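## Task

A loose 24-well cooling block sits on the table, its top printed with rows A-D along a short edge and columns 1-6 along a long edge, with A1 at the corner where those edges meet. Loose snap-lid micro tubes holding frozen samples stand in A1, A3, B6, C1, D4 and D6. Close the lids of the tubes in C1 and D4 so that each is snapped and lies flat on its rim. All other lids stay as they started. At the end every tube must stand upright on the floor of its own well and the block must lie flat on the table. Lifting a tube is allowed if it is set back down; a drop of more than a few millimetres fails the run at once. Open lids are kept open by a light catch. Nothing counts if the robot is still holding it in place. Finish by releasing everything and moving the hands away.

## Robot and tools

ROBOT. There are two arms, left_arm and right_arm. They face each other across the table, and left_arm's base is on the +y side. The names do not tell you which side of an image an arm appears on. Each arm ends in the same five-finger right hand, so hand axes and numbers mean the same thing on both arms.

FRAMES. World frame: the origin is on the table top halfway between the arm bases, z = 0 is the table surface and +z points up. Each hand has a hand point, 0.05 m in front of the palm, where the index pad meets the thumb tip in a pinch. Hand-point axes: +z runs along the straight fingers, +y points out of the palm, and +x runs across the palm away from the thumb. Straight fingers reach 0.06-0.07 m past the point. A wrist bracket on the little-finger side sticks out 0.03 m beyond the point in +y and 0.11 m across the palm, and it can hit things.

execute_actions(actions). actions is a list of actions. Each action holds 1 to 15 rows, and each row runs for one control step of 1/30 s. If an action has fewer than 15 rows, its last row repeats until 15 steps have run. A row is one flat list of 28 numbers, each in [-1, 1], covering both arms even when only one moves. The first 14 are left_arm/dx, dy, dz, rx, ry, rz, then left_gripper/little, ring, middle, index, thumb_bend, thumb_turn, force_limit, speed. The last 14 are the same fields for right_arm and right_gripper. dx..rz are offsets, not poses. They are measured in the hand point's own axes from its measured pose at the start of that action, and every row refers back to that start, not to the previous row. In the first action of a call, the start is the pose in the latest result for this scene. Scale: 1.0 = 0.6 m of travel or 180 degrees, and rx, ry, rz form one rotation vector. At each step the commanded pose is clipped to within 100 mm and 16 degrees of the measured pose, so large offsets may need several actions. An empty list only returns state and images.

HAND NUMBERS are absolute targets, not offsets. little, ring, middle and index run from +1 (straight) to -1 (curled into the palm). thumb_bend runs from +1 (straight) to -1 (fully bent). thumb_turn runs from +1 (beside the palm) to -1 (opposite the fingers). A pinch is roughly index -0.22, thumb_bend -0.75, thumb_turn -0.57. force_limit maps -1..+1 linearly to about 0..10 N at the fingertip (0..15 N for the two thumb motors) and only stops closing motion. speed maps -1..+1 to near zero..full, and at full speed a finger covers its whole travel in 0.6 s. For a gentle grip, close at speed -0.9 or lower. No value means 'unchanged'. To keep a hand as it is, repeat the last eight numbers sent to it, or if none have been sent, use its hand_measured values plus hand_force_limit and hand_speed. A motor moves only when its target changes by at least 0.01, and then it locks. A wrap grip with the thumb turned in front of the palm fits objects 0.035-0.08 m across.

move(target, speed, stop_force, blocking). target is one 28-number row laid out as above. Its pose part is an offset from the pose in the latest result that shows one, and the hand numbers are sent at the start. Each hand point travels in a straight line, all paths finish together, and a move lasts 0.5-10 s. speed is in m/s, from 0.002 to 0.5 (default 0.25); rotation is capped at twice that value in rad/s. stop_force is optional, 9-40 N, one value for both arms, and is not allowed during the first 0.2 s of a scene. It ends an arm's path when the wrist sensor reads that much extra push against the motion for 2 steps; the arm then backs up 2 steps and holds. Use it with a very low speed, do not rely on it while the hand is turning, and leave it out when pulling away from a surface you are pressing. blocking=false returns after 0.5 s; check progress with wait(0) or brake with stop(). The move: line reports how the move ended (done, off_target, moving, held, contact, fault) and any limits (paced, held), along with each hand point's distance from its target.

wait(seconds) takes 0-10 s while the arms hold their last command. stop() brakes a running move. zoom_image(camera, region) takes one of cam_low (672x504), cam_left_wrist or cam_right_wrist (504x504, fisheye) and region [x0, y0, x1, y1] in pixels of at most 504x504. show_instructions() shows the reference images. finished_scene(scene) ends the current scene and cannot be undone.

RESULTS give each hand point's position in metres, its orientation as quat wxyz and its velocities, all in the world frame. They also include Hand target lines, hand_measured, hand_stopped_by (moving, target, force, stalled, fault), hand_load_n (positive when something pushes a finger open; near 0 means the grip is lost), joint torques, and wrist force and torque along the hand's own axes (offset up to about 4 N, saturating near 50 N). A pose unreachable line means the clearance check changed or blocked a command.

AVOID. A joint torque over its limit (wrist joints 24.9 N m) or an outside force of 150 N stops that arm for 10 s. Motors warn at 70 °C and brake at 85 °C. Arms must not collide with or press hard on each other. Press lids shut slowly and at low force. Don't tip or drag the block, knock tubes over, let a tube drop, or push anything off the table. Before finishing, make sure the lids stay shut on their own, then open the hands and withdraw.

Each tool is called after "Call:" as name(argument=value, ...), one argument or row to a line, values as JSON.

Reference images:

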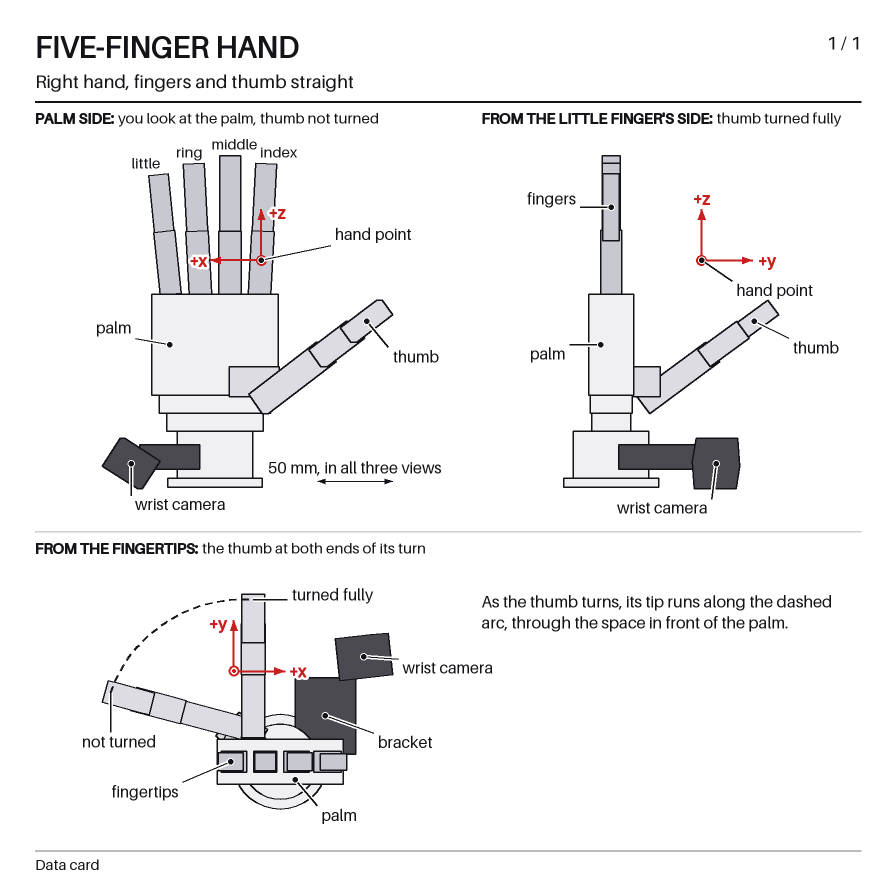

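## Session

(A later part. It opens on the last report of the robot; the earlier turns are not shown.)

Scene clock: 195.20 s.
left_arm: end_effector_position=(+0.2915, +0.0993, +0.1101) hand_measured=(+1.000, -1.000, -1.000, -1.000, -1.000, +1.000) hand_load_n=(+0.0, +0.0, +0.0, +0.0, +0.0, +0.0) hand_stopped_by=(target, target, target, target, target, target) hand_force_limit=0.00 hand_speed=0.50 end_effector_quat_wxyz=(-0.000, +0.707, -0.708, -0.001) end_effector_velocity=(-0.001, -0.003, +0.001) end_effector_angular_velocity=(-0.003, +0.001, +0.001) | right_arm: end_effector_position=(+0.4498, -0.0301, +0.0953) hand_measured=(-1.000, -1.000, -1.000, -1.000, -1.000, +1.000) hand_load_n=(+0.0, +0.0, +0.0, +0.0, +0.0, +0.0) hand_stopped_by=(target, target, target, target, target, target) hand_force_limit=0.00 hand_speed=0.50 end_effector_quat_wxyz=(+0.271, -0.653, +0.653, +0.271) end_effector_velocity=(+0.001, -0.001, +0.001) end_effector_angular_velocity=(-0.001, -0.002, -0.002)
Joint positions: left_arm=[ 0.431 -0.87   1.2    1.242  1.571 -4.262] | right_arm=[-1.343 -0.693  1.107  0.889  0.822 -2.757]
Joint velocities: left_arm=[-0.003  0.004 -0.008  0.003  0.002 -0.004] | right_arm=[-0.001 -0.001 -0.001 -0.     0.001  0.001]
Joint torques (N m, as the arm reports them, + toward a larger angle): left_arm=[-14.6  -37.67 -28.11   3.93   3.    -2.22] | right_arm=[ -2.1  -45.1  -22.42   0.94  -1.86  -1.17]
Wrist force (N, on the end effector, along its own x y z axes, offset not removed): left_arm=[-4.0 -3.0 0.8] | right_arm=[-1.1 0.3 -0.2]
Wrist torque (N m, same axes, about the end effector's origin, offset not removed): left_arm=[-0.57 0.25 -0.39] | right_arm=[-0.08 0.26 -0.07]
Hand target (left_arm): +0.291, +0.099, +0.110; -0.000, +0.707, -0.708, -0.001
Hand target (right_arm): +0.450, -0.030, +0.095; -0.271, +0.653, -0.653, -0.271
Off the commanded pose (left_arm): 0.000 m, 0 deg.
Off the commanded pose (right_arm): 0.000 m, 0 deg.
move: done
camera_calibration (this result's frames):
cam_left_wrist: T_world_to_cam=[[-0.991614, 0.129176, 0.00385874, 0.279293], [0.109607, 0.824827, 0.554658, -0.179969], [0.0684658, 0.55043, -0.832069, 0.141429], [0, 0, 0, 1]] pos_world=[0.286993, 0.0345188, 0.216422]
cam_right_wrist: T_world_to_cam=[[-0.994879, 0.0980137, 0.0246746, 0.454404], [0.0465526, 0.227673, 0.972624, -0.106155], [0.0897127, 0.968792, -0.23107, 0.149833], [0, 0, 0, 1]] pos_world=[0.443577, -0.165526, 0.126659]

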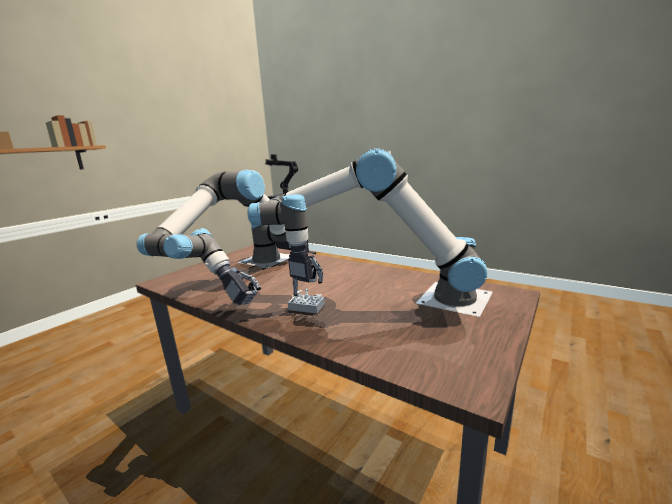

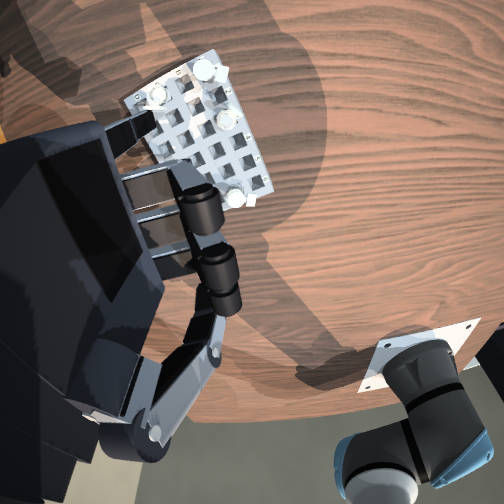

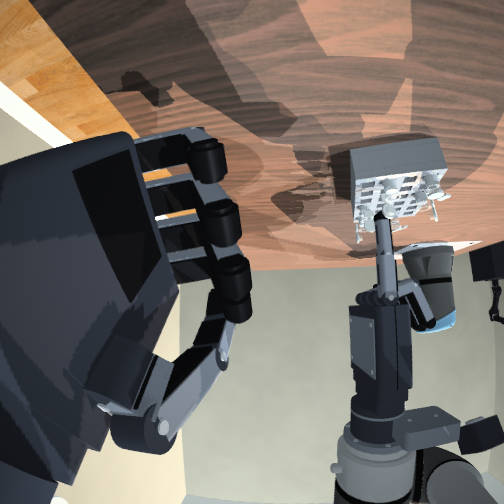

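Call:
move(
  target=[-0.006, 0, 0, 0, 0, 0, 1, -1, -1, -1, -1, 1, 0, 0.5, 0.0297, 0.068, -0.0526, -0.0218, -0.0218, 0.4997, -1, -1, -1, -1, -1, 1, 0, 0.5],
  speed=0.4,
)

Scene clock: 233.70 s.
left_arm: end_effector_position=(+0.2915, +0.1029, +0.1101) hand_measured=(+1.000, -1.000, -1.000, -1.000, -1.000, +1.000) hand_load_n=(+0.0, +0.0, +0.0, +0.0, +0.0, +0.0) hand_stopped_by=(target, target, target, target, target, target) hand_force_limit=0.00 hand_speed=0.50 end_effector_quat_wxyz=(-0.000, +0.707, -0.708, -0.001) end_effector_velocity=(-0.001, +0.000, -0.000) end_effector_angular_velocity=(+0.001, +0.003, +0.001) | right_arm: end_effector_position=(+0.4089, -0.0652, +0.1049) hand_measured=(-1.000, -1.000, -1.000, -1.000, -1.000, +1.000) hand_load_n=(+0.0, +0.0, +0.0, +0.0, +0.0, +0.0) hand_stopped_by=(target, target, target, target, target, target) hand_force_limit=0.00 hand_speed=0.50 end_effector_quat_wxyz=(-0.000, -0.001, +0.906, +0.423) end_effector_velocity=(-0.000, +0.000, +0.000) end_effector_angular_velocity=(-0.000, +0.003, -0.013)
Joint positions: left_arm=[ 0.434 -0.877  1.212  1.237  1.571 -4.26 ] | right_arm=[-1.407 -0.955  1.698  0.579  0.724 -1.245]
Joint velocities: left_arm=[-0.    -0.     0.001  0.001  0.002 -0.001] | right_arm=[ 0.003 -0.007  0.008 -0.014  0.003  0.022]
Joint torques (N m, as the arm reports them, + toward a larger angle): left_arm=[ 16.33 -58.19 -10.45   0.87   1.86   1.44] | right_arm=[  6.37 -45.85  -6.62  -0.02  -0.23   1.46]
Wrist force (N, on the end effector, along its own x y z axes, offset not removed): left_arm=[0.2 -2.7 -2.1] | right_arm=[-0.8 -1.1 0.0]
Wrist torque (N m, same axes, about the end effector's origin, offset not removed): left_arm=[-0.56 0.07 -0.13] | right_arm=[-0.31 0.18 -0.15]
Hand target (left_arm): +0.291, +0.103, +0.110; -0.000, +0.707, -0.708, -0.001
Hand target (right_arm): +0.409, -0.065, +0.105; -0.000, +0.000, +0.906, +0.423
Off the commanded pose (left_arm): 0.000 m, 0 deg.
Off the commanded pose (right_arm): 0.000 m, 0 deg.
move: done
camera_calibration (this result's frames):
cam_left_wrist: T_world_to_cam=[[-0.991614, 0.129176, 0.00386429, 0.278832], [0.109611, 0.824827, 0.554658, -0.182939], [0.0684612, 0.550431, -0.832069, 0.139455], [0, 0, 0, 1]] pos_world=[0.286999, 0.0381139, 0.216428]
cam_right_wrist: T_world_to_cam=[[0.0854298, 0.679028, 0.729125, -0.0608538], [0.849991, -0.431473, 0.302235, -0.406804], [0.519823, 0.59393, -0.614028, 0.0295403], [0, 0, 0, 1]] pos_world=[0.335623, -0.151748, 0.185459]

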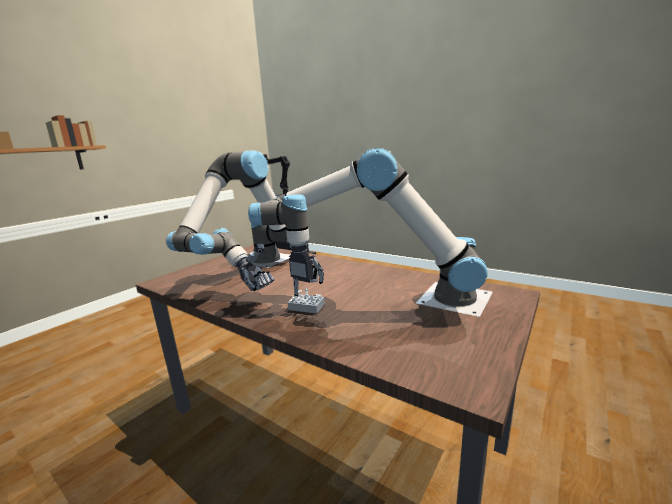

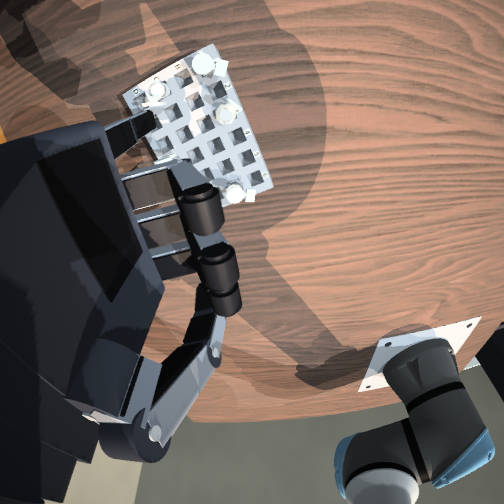

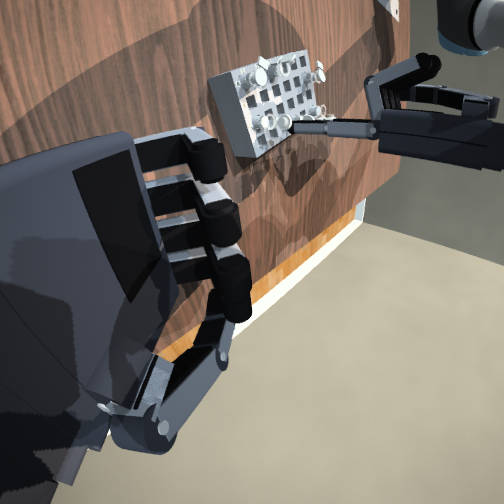

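Call:
move(
  target=[0, 0, 0, 0, 0, 0, 1, -1, -1, -1, -1, 1, 0, 0.5, 0, 0.032, 0.0493, 0, 0, 0, 1, -1, -1, -1, -1, 1, 0, 1],
  speed=0.05,
)

Call:
zoom_image(
  camera="cam_right_wrist",
  region=[130, 40, 300, 190],
)

Call:
zoom_image(
  camera="cam_left_wrist",
  region=[90, 0, 240, 150],
)

Scene clock: 238.00 s.
left_arm: end_effector_position=(+0.2915, +0.1029, +0.1101) hand_measured=(+1.000, -1.000, -1.000, -1.000, -1.000, +1.000) hand_load_n=(+0.0, +0.0, +0.0, +0.0, +0.0, +0.0) hand_stopped_by=(target, target, target, target, target, target) hand_force_limit=0.00 hand_speed=0.50 end_effector_quat_wxyz=(-0.000, +0.707, -0.708, -0.001) end_effector_velocity=(+0.001, -0.001, +0.000) end_effector_angular_velocity=(-0.003, -0.002, +0.000) | right_arm: end_effector_position=(+0.4089, -0.0305, +0.1007) hand_measured=(+1.000, -1.000, -1.000, -1.000, -1.000, +1.000) hand_load_n=(+0.0, +0.0, +0.0, +0.0, +0.0, +0.0) hand_stopped_by=(target, target, target, target, target, target) hand_force_limit=0.00 hand_speed=1.00 end_effector_quat_wxyz=(-0.000, -0.001, +0.906, +0.423) end_effector_velocity=(-0.000, +0.003, +0.000) end_effector_angular_velocity=(+0.000, -0.001, +0.001)
Joint positions: left_arm=[ 0.434 -0.877  1.212  1.237  1.571 -4.26 ] | right_arm=[-1.331 -0.931  1.643  0.531  0.745 -1.137]
Joint velocities: left_arm=[ 0.     0.    -0.001 -0.002 -0.     0.   ] | right_arm=[ 0.005  0.001 -0.004 -0.003  0.001  0.007]
Joint torques (N m, as the arm reports them, + toward a larger angle): left_arm=[ 15.51 -57.37 -12.44   1.07  -0.28   1.02] | right_arm=[  6.5  -29.09 -19.89  -0.23   0.04   1.64]
Wrist force (N, on the end effector, along its own x y z axes, offset not removed): left_arm=[-0.3 -0.6 2.4] | right_arm=[-3.1 -1.8 -0.6]
Wrist torque (N m, same axes, about the end effector's origin, offset not removed): left_arm=[-0.21 0.13 -0.07] | right_arm=[-0.38 0.55 -0.28]
Hand target (left_arm): +0.291, +0.103, +0.110; -0.000, +0.707, -0.708, -0.001
Hand target (right_arm): +0.409, -0.030, +0.101; -0.000, -0.001, +0.906, +0.423
Off the commanded pose (left_arm): 0.000 m, 0 deg.
Off the commanded pose (right_arm): 0.000 m, 0 deg.
move: done
camera_calibration (this result's frames):
cam_left_wrist: T_world_to_cam=[[-0.991614, 0.129176, 0.00386382, 0.278832], [0.10961, 0.824827, 0.554658, -0.182941], [0.0684615, 0.55043, -0.832069, 0.139454], [0, 0, 0, 1]] pos_world=[0.286999, 0.0381164, 0.216428]
cam_right_wrist: T_world_to_cam=[[0.0853855, 0.679068, 0.729092, -0.0813071], [0.849948, -0.431484, 0.30234, -0.39049], [0.519901, 0.593875, -0.614015, 0.00632648], [0, 0, 0, 1]] pos_world=[0.335549, -0.117034, 0.181226]

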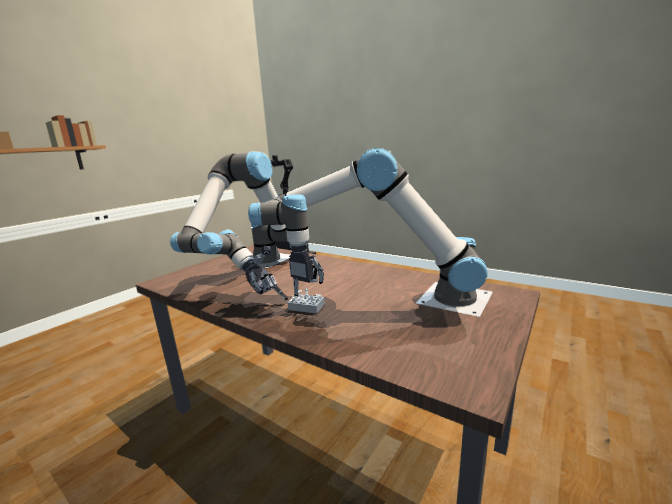

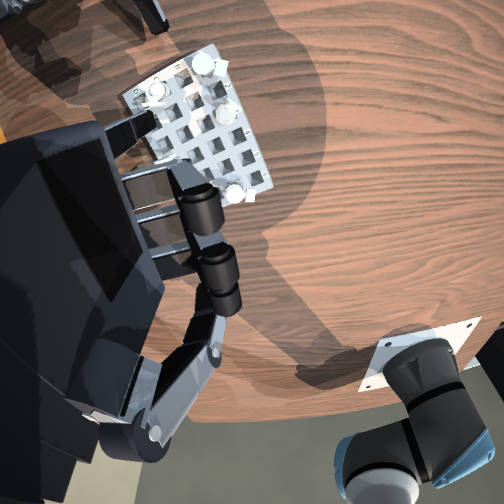

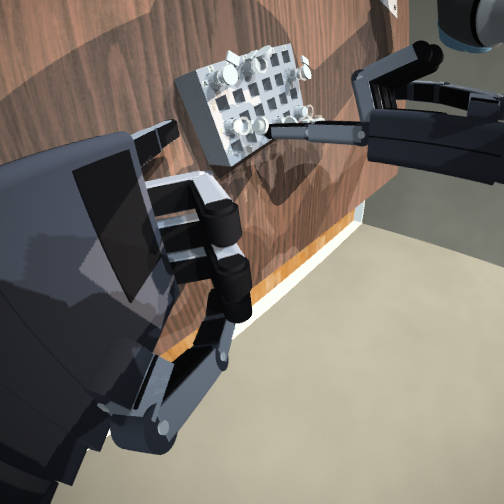

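Region (130, 40, 300, 190) of cam_right_wrist's 504x504 image, scaled by 2.965, with more detail than that image has; it fills the top 445 rows of this view, and the rest is white.

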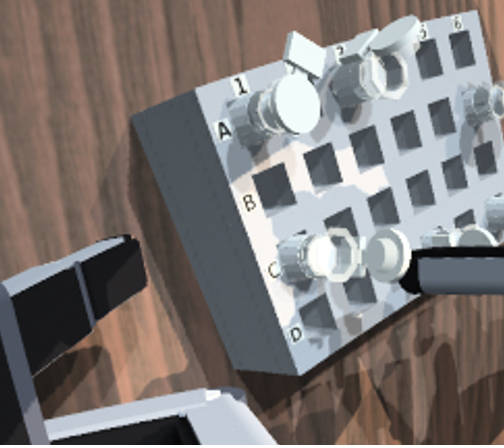

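Region (90, 0, 240, 150) of cam_left_wrist's 504x504 image, scaled by 3.360, with more detail than that image has.

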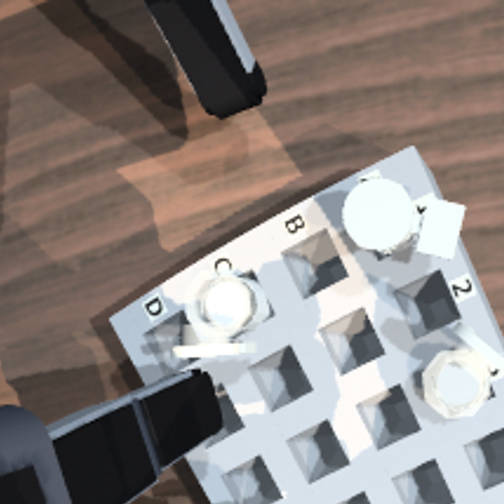

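Call:
move(
  target=[0, 0.0042, 0, 0, 0, 0, 1, -1, -1, -1, -1, 1, 0, 0.5, -0.0067, 0.0273, 0.0326, 0, 0, 0, 1, -1, -1, -1, -1, 1, 0, 1],
  speed=0.03,
)

Call:
zoom_image(
  camera="cam_right_wrist",
  region=[130, 50, 290, 190],
)

Call:
zoom_image(
  camera="cam_left_wrist",
  region=[100, 30, 220, 150],
)

Scene clock: 248.90 s.
left_arm: end_effector_position=(+0.2890, +0.1029, +0.1101) hand_measured=(+1.000, -1.000, -1.000, -1.000, -1.000, +1.000) hand_load_n=(+0.0, +0.0, +0.0, +0.0, +0.0, +0.0) hand_stopped_by=(target, target, target, target, target, target) hand_force_limit=0.00 hand_speed=0.50 end_effector_quat_wxyz=(-0.000, +0.707, -0.708, -0.001) end_effector_velocity=(+0.000, +0.000, +0.001) end_effector_angular_velocity=(+0.002, -0.001, +0.000) | right_arm: end_effector_position=(+0.4128, -0.0053, +0.1007) hand_measured=(+1.000, -1.000, -1.000, -1.000, -1.000, +1.000) hand_load_n=(+0.0, +0.0, +0.0, +0.0, +0.0, +0.0) hand_stopped_by=(target, target, target, target, target, target) hand_force_limit=0.00 hand_speed=1.00 end_effector_quat_wxyz=(-0.000, -0.001, +0.906, +0.423) end_effector_velocity=(-0.000, +0.004, +0.000) end_effector_angular_velocity=(+0.000, -0.001, +0.002)
Joint positions: left_arm=[ 0.429 -0.88   1.219  1.234  1.571 -4.264] | right_arm=[-1.282 -0.909  1.586  0.517  0.762 -1.07 ]
Joint velocities: left_arm=[-0.    -0.    -0.001  0.003 -0.002 -0.   ] | right_arm=[ 0.007  0.003 -0.008 -0.001  0.002  0.006]
Joint torques (N m, as the arm reports them, + toward a larger angle): left_arm=[-15.17 -58.85 -10.98   0.91   0.71  -2.04] | right_arm=[  5.5  -32.72 -20.27  -0.39   0.24   1.48]
Wrist force (N, on the end effector, along its own x y z axes, offset not removed): left_arm=[-0.4 0.5 0.6] | right_arm=[-1.0 -0.4 -0.3]
Wrist torque (N m, same axes, about the end effector's origin, offset not removed): left_arm=[-0.12 -0.05 0.05] | right_arm=[-0.16 0.23 -0.12]
Hand target (left_arm): +0.289, +0.103, +0.110; -0.000, +0.707, -0.708, -0.001
Hand target (right_arm): +0.413, -0.005, +0.101; -0.000, -0.001, +0.906, +0.423
Off the commanded pose (left_arm): 0.000 m, 0 deg.
Off the commanded pose (right_arm): 0.000 m, 0 deg.
move: done
camera_calibration (this result's frames):
cam_left_wrist: T_world_to_cam=[[-0.991614, 0.129177, 0.00385753, 0.276363], [0.109607, 0.824826, 0.55466, -0.18267], [0.0684674, 0.550432, -0.832068, 0.139623], [0, 0, 0, 1]] pos_world=[0.284508, 0.0381185, 0.21643]
cam_right_wrist: T_world_to_cam=[[0.0853466, 0.679086, 0.72908, -0.0987565], [0.849915, -0.431496, 0.302416, -0.382943], [0.519962, 0.593846, -0.613993, -0.0107154], [0, 0, 0, 1]] pos_world=[0.339469, -0.0918105, 0.18123]

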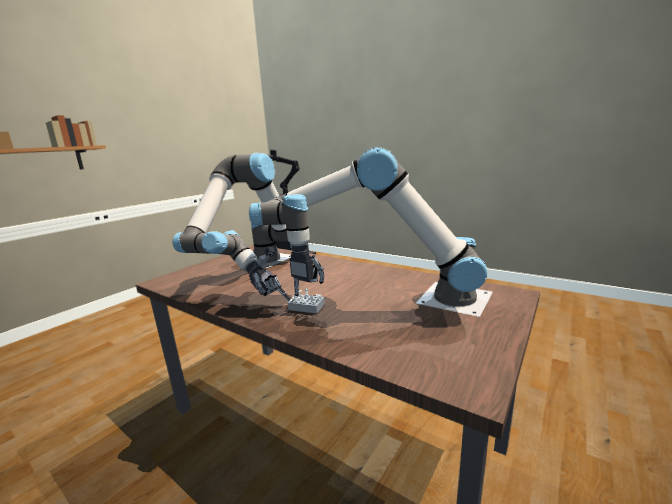

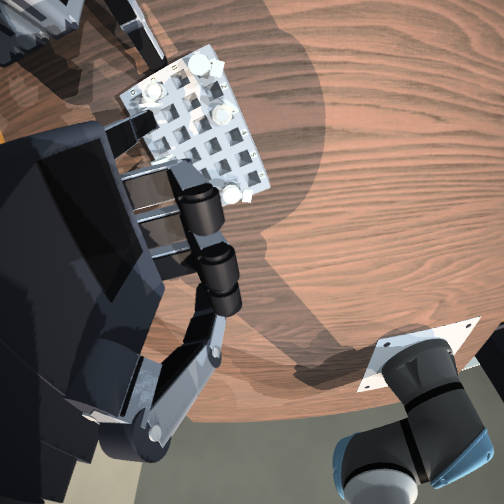

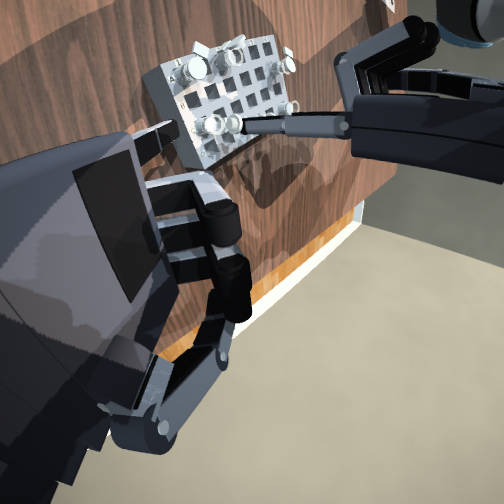

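Region (130, 50, 290, 190) of cam_right_wrist's 504x504 image, scaled by 3.150, with more detail than that image has; it fills the top 441 rows of this view, and the rest is white.

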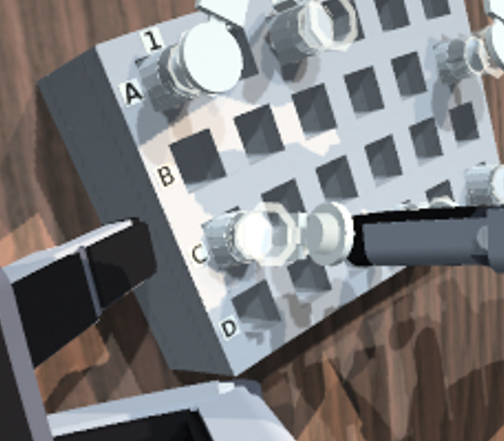

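Region (100, 30, 220, 150) of cam_left_wrist's 504x504 image, scaled by 4.200, with more detail than that image has.

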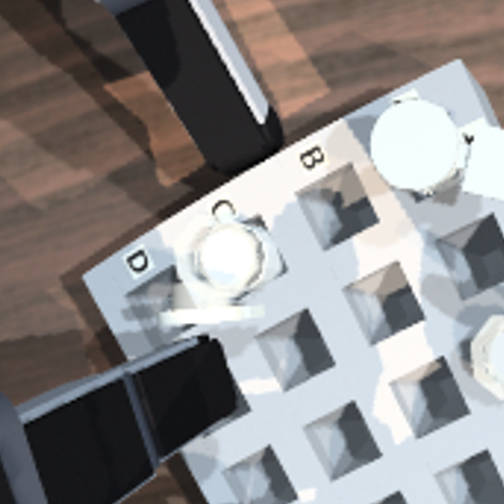

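Call:
move(
  target=[0.0183, 0.0035, 0, 0, 0, 0, 1, -1, -1, -1, -1, 1, 0, 0.5, 0, 0.0021, 0.0026, 0, 0, 0, 1, -1, -1, -1, -1, 1, 0, 1],
  speed=0.008,
)

Call:
zoom_image(
  camera="cam_right_wrist",
  region=[130, 50, 290, 190],
)

Call:
zoom_image(
  camera="cam_left_wrist",
  region=[100, 40, 220, 160],
)

Scene clock: 253.70 s.
left_arm: end_effector_position=(+0.2869, +0.0922, +0.1101) hand_measured=(+1.000, -1.000, -1.000, -1.000, -1.000, +1.000) hand_load_n=(+0.0, +0.0, +0.0, +0.0, +0.0, +0.0) hand_stopped_by=(target, target, target, target, target, target) hand_force_limit=0.00 hand_speed=0.50 end_effector_quat_wxyz=(-0.000, +0.707, -0.708, -0.001) end_effector_velocity=(-0.001, -0.002, -0.000) end_effector_angular_velocity=(+0.000, +0.003, -0.001) | right_arm: end_effector_position=(+0.4128, -0.0033, +0.1006) hand_measured=(+1.000, -1.000, -1.000, -1.000, -1.000, +1.000) hand_load_n=(+0.0, +0.0, +0.0, +0.0, +0.0, +0.0) hand_stopped_by=(target, target, target, target, target, target) hand_force_limit=0.00 hand_speed=1.00 end_effector_quat_wxyz=(-0.000, -0.001, +0.906, +0.423) end_effector_velocity=(+0.001, -0.000, +0.001) end_effector_angular_velocity=(+0.000, -0.001, -0.001)
Joint positions: left_arm=[ 0.418 -0.863  1.189  1.247  1.571 -4.276] | right_arm=[-1.278 -0.907  1.582  0.515  0.764 -1.065]
Joint velocities: left_arm=[-0.003  0.004 -0.004  0.002  0.003 -0.002] | right_arm=[-0.    -0.001 -0.001 -0.     0.     0.001]
Joint torques (N m, as the arm reports them, + toward a larger angle): left_arm=[-14.73 -35.92 -27.76   4.67   2.81  -2.  ] | right_arm=[  7.22 -32.24 -20.46  -0.47  -0.14   1.54]
Wrist force (N, on the end effector, along its own x y z axes, offset not removed): left_arm=[-0.7 -2.4 -0.1] | right_arm=[-1.6 -1.2 -1.4]
Wrist torque (N m, same axes, about the end effector's origin, offset not removed): left_arm=[-0.32 0.07 -0.17] | right_arm=[0.02 0.43 -0.27]
Hand target (left_arm): +0.287, +0.092, +0.110; -0.000, +0.707, -0.708, -0.001
Hand target (right_arm): +0.413, -0.003, +0.101; -0.000, -0.001, +0.906, +0.423
Off the commanded pose (left_arm): 0.000 m, 0 deg.
Off the commanded pose (right_arm): 0.000 m, 0 deg.
move: done
camera_calibration (this result's frames):
cam_left_wrist: T_world_to_cam=[[-0.991614, 0.129179, 0.00386166, 0.275688], [0.109614, 0.824846, 0.554629, -0.17358], [0.0684612, 0.550401, -0.832089, 0.14567], [0, 0, 0, 1]] pos_world=[0.28243, 0.027387, 0.216418]
cam_right_wrist: T_world_to_cam=[[0.0853463, 0.679091, 0.729075, -0.100064], [0.849912, -0.431497, 0.302423, -0.382082], [0.519967, 0.593839, -0.613995, -0.0119055], [0, 0, 0, 1]] pos_world=[0.339467, -0.0898445, 0.181195]

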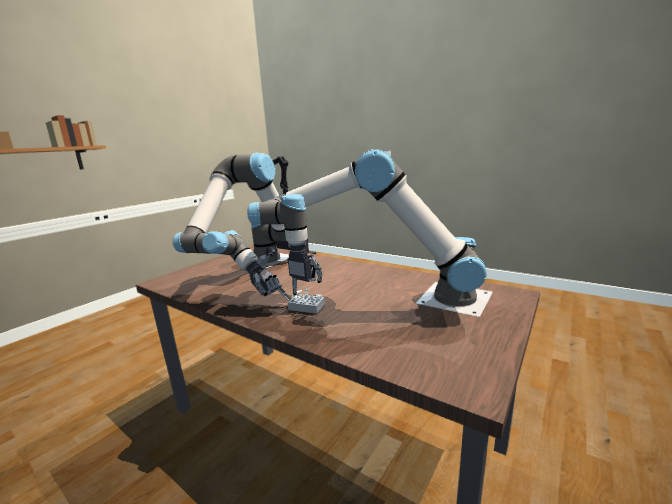

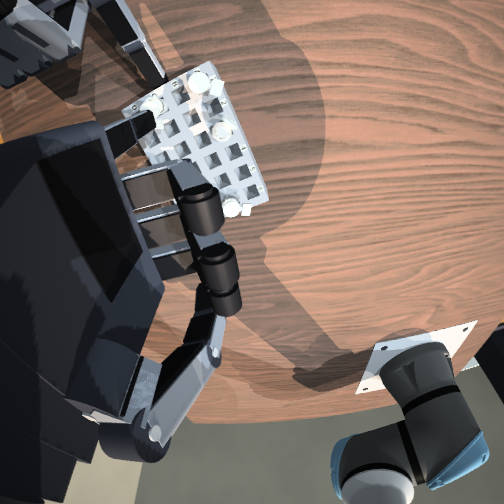

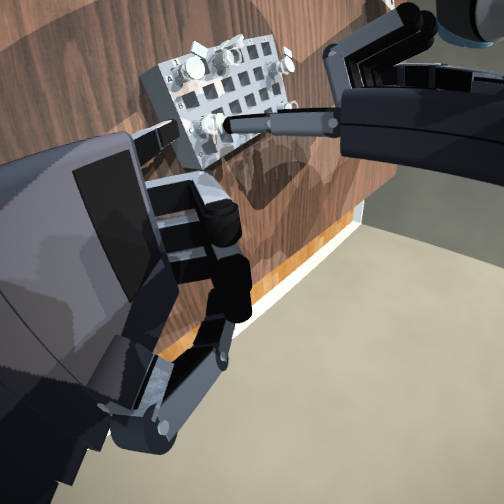

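Region (130, 50, 290, 190) of cam_right_wrist's 504x504 image, scaled by 3.150, with more detail than that image has; it fills the top 441 rows of this view, and the rest is white.

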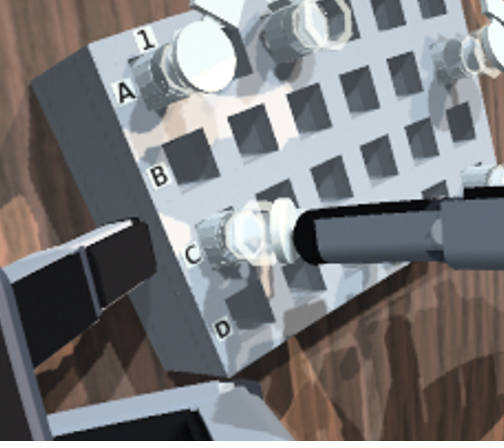

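Region (100, 40, 220, 160) of cam_left_wrist's 504x504 image, scaled by 4.200, with more detail than that image has.

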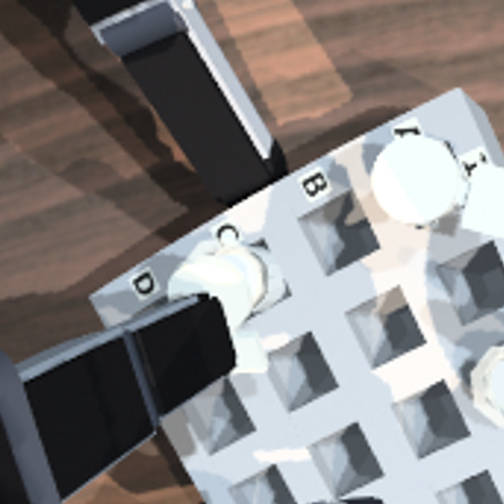

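Call:
move(
  target=[0.0175, 0.0033, -0.0033, 0, 0, 0, 1, -1, -1, -1, -1, 1, 0, 0.5, 0, 0, 0, 0, 0, 0, 1, -1, -1, -1, -1, 1, 0, 1],
  speed=0.01,
)

Call:
zoom_image(
  camera="cam_right_wrist",
  region=[160, 80, 260, 170],
)

Call:
zoom_image(
  camera="cam_left_wrist",
  region=[100, 60, 220, 180],
)

Scene clock: 259.00 s.
left_arm: end_effector_position=(+0.2850, +0.0820, +0.1120) hand_measured=(+1.000, -1.000, -1.000, -1.000, -1.000, +1.000) hand_load_n=(+0.0, +0.0, +0.0, +0.0, +0.0, +0.0) hand_stopped_by=(target, target, target, target, target, target) hand_force_limit=0.00 hand_speed=0.50 end_effector_quat_wxyz=(-0.000, +0.707, -0.708, -0.001) end_effector_velocity=(-0.001, -0.002, +0.000) end_effector_angular_velocity=(+0.002, +0.001, +0.001) | right_arm: end_effector_position=(+0.4128, -0.0033, +0.1006) hand_measured=(+1.000, -1.000, -1.000, -1.000, -1.000, +1.000) hand_load_n=(+0.0, +0.0, +0.0, +0.0, +0.0, +0.0) hand_stopped_by=(target, target, target, target, target, target) hand_force_limit=0.00 hand_speed=1.00 end_effector_quat_wxyz=(-0.000, -0.001, +0.906, +0.423) end_effector_velocity=(-0.000, +0.000, +0.000) end_effector_angular_velocity=(+0.001, +0.001, +0.001)
Joint positions: left_arm=[ 0.407 -0.848  1.157  1.264  1.571 -4.286] | right_arm=[-1.278 -0.907  1.582  0.515  0.764 -1.065]
Joint velocities: left_arm=[-0.003  0.004 -0.006  0.004 -0.    -0.003] | right_arm=[-0.    -0.     0.001  0.    -0.001 -0.   ]
Joint torques (N m, as the arm reports them, + toward a larger angle): left_arm=[-13.72 -39.1  -29.07   4.2    2.86  -2.07] | right_arm=[ -5.48 -40.11  -8.11   0.88  -0.99  -1.54]
Wrist force (N, on the end effector, along its own x y z axes, offset not removed): left_arm=[2.3 -2.1 0.2] | right_arm=[-1.3 -0.7 -0.8]
Wrist torque (N m, same axes, about the end effector's origin, offset not removed): left_arm=[-0.51 -0.43 0.05] | right_arm=[0.03 0.29 -0.13]
Hand target (left_arm): +0.285, +0.082, +0.112; -0.000, +0.707, -0.708, -0.001
Hand target (right_arm): +0.413, -0.003, +0.101; -0.000, -0.001, +0.906, +0.423
Off the commanded pose (left_arm): 0.000 m, 0 deg.
Off the commanded pose (right_arm): 0.000 m, 0 deg.
move: done
camera_calibration (this result's frames):
cam_left_wrist: T_world_to_cam=[[-0.991613, 0.129181, 0.00386031, 0.275068], [0.109618, 0.824869, 0.554594, -0.166005], [0.068459, 0.550366, -0.832112, 0.153021], [0, 0, 0, 1]] pos_world=[0.280482, 0.0171815, 0.218334]
cam_right_wrist: T_world_to_cam=[[0.0852649, 0.679099, 0.729078, -0.100052], [0.849922, -0.431444, 0.302471, -0.382061], [0.519964, 0.593869, -0.613968, -0.0119243], [0, 0, 0, 1]] pos_world=[0.339453, -0.0898112, 0.181187]

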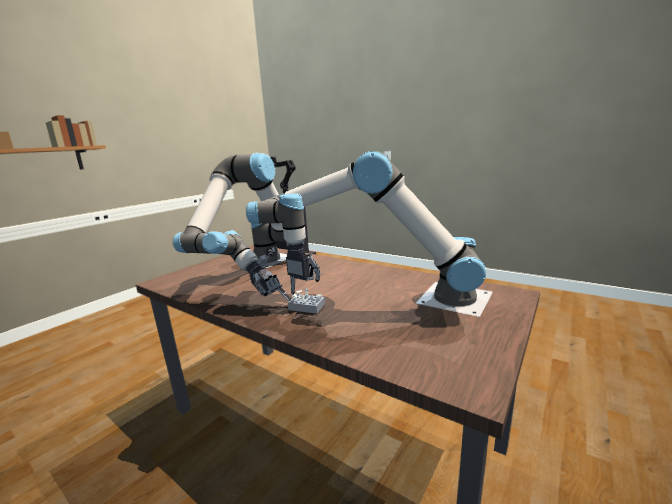

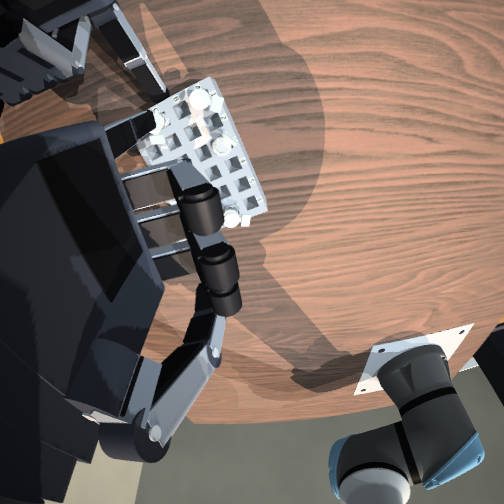

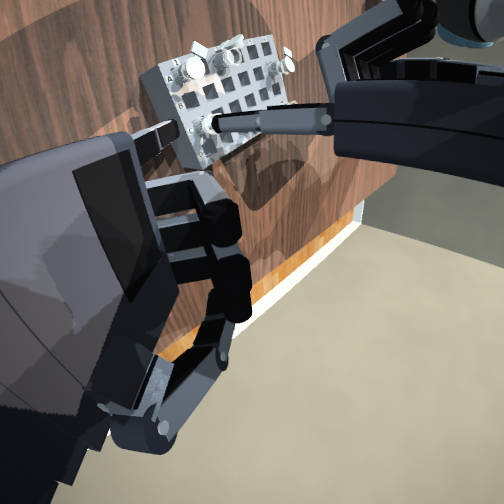

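Region (160, 80, 260, 170) of cam_right_wrist's 504x504 image, scaled by 5.040, with more detail than that image has; it fills the top 454 rows of this view, and the rest is white.

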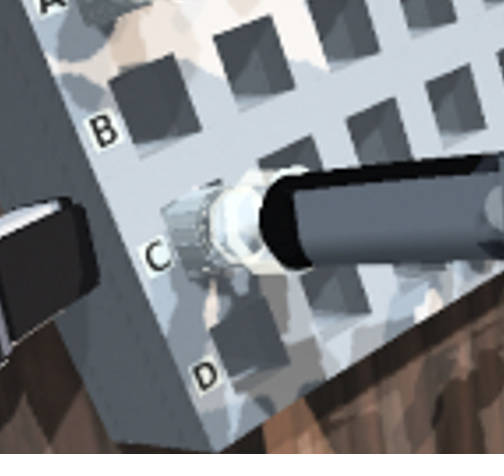

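Region (100, 60, 220, 180) of cam_left_wrist's 504x504 image, scaled by 4.200, with more detail than that image has.

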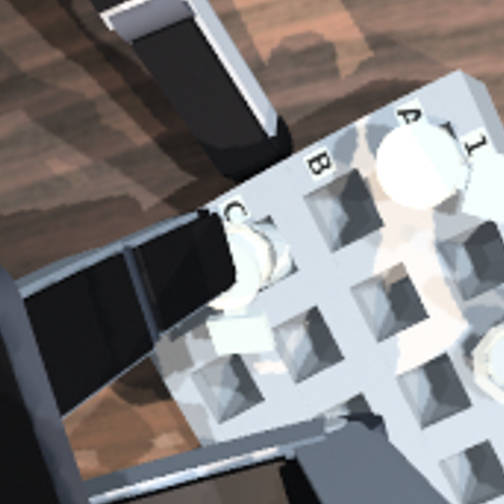

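Call:
move(
  target=[0, 0, 0.015, 0, 0, 0, 1, -1, -1, -1, -1, 1, 0, 0.5, 0, 0, 0, 0, 0, 0, 1, -1, -1, -1, -1, 1, 0, 1],
  speed=0.003,
  stop_force=16,
)

Call:
zoom_image(
  camera="cam_right_wrist",
  region=[160, 80, 260, 170],
)

Call:
zoom_image(
  camera="cam_left_wrist",
  region=[100, 60, 220, 180],
)

Scene clock: 263.60 s.
left_arm: end_effector_position=(+0.2849, +0.0819, +0.1052) hand_measured=(+1.000, -1.000, -1.000, -1.000, -1.000, +1.000) hand_load_n=(-0.5, +0.0, +0.0, +0.0, +0.0, +0.0) hand_stopped_by=(target, target, target, target, target, target) hand_force_limit=0.00 hand_speed=0.50 end_effector_quat_wxyz=(-0.000, +0.707, -0.708, -0.001) end_effector_velocity=(-0.001, +0.001, +0.000) end_effector_angular_velocity=(+0.004, +0.002, -0.000) | right_arm: end_effector_position=(+0.4128, -0.0033, +0.1007) hand_measured=(+1.000, -1.000, -1.000, -1.000, -1.000, +1.000) hand_load_n=(+0.0, +0.0, +0.0, +0.0, +0.0, +0.0) hand_stopped_by=(target, target, target, target, target, target) hand_force_limit=0.00 hand_speed=1.00 end_effector_quat_wxyz=(-0.000, -0.001, +0.906, +0.423) end_effector_velocity=(-0.001, +0.000, -0.000) end_effector_angular_velocity=(-0.001, +0.001, +0.000)
Joint positions: left_arm=[ 0.407 -0.842  1.165  1.25   1.571 -4.287] | right_arm=[-1.278 -0.907  1.582  0.515  0.764 -1.065]
Joint velocities: left_arm=[-0.     0.     0.001  0.004  0.    -0.   ] | right_arm=[0.001 0.    0.001 0.    0.    0.001]
Joint torques (N m, as the arm reports them, + toward a larger angle): left_arm=[ 14.8  -39.71 -21.69   3.42   1.49   1.19] | right_arm=[  6.41 -34.93 -20.56   1.23  -1.59  -0.98]
Wrist force (N, on the end effector, along its own x y z axes, offset not removed): left_arm=[-1.6 -3.1 -16.7] | right_arm=[-1.8 -1.6 0.6]
Wrist torque (N m, same axes, about the end effector's origin, offset not removed): left_arm=[0.37 1.39 -0.16] | right_arm=[-0.44 0.33 -0.21]
Hand target (left_arm): +0.285, +0.082, +0.106; -0.000, +0.707, -0.708, -0.001
Hand target (right_arm): +0.413, -0.003, +0.101; -0.000, -0.001, +0.906, +0.423
Off the commanded pose (left_arm): 0.002 m, 0 deg.
Off the commanded pose (right_arm): 0.000 m, 0 deg.
move: contact (left_arm)
camera_calibration (this result's frames):
cam_left_wrist: T_world_to_cam=[[-0.991613, 0.129182, 0.00388953, 0.275068], [0.109633, 0.824855, 0.554612, -0.162205], [0.0684376, 0.550387, -0.8321, 0.147412], [0, 0, 0, 1]] pos_world=[0.280455, 0.0171286, 0.211553]
cam_right_wrist: T_world_to_cam=[[0.0852759, 0.679087, 0.729087, -0.100066], [0.849928, -0.431447, 0.302449, -0.382065], [0.519952, 0.59388, -0.613968, -0.0119042], [0, 0, 0, 1]] pos_world=[0.339451, -0.0898173, 0.181204]

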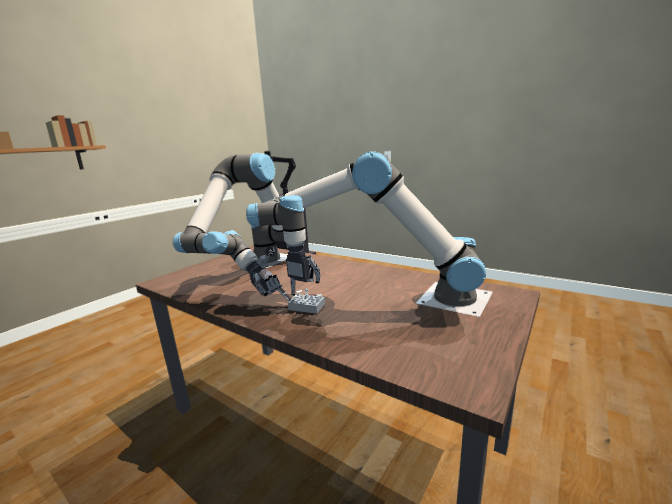

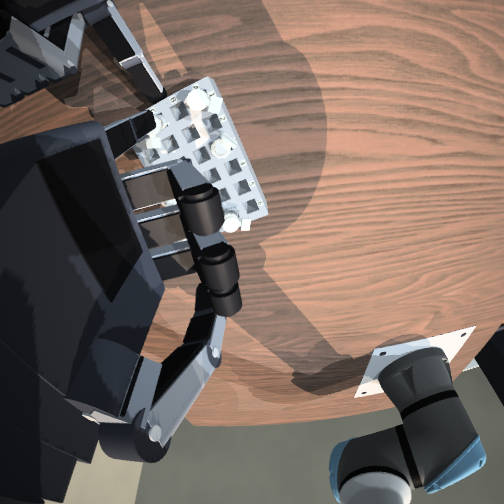

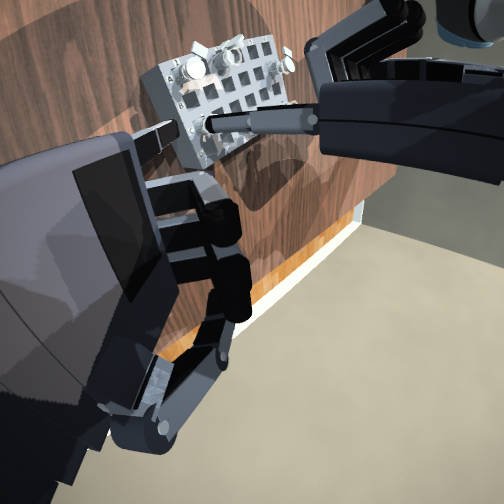

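Region (160, 80, 260, 170) of cam_right_wrist's 504x504 image, scaled by 5.040, with more detail than that image has; it fills the top 454 rows of this view, and the rest is white.

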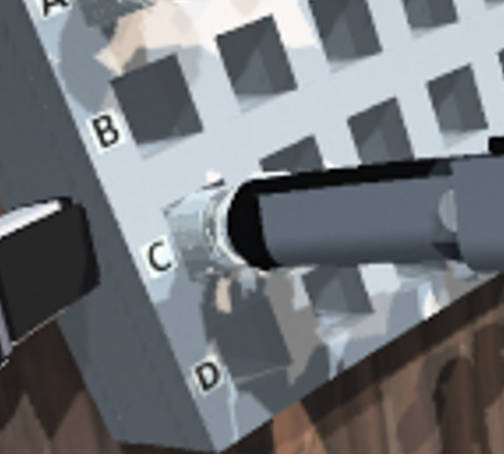

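Region (100, 60, 220, 180) of cam_left_wrist's 504x504 image, scaled by 4.200, with more detail than that image has.

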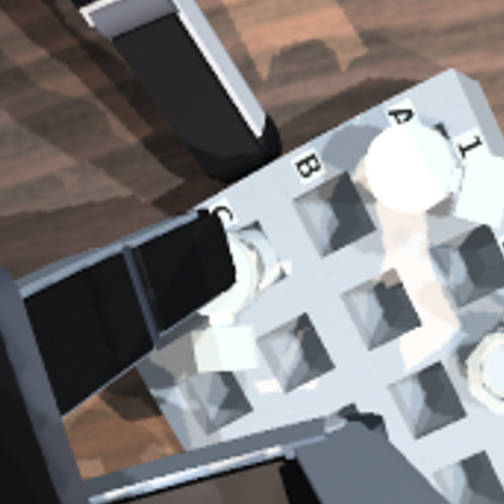

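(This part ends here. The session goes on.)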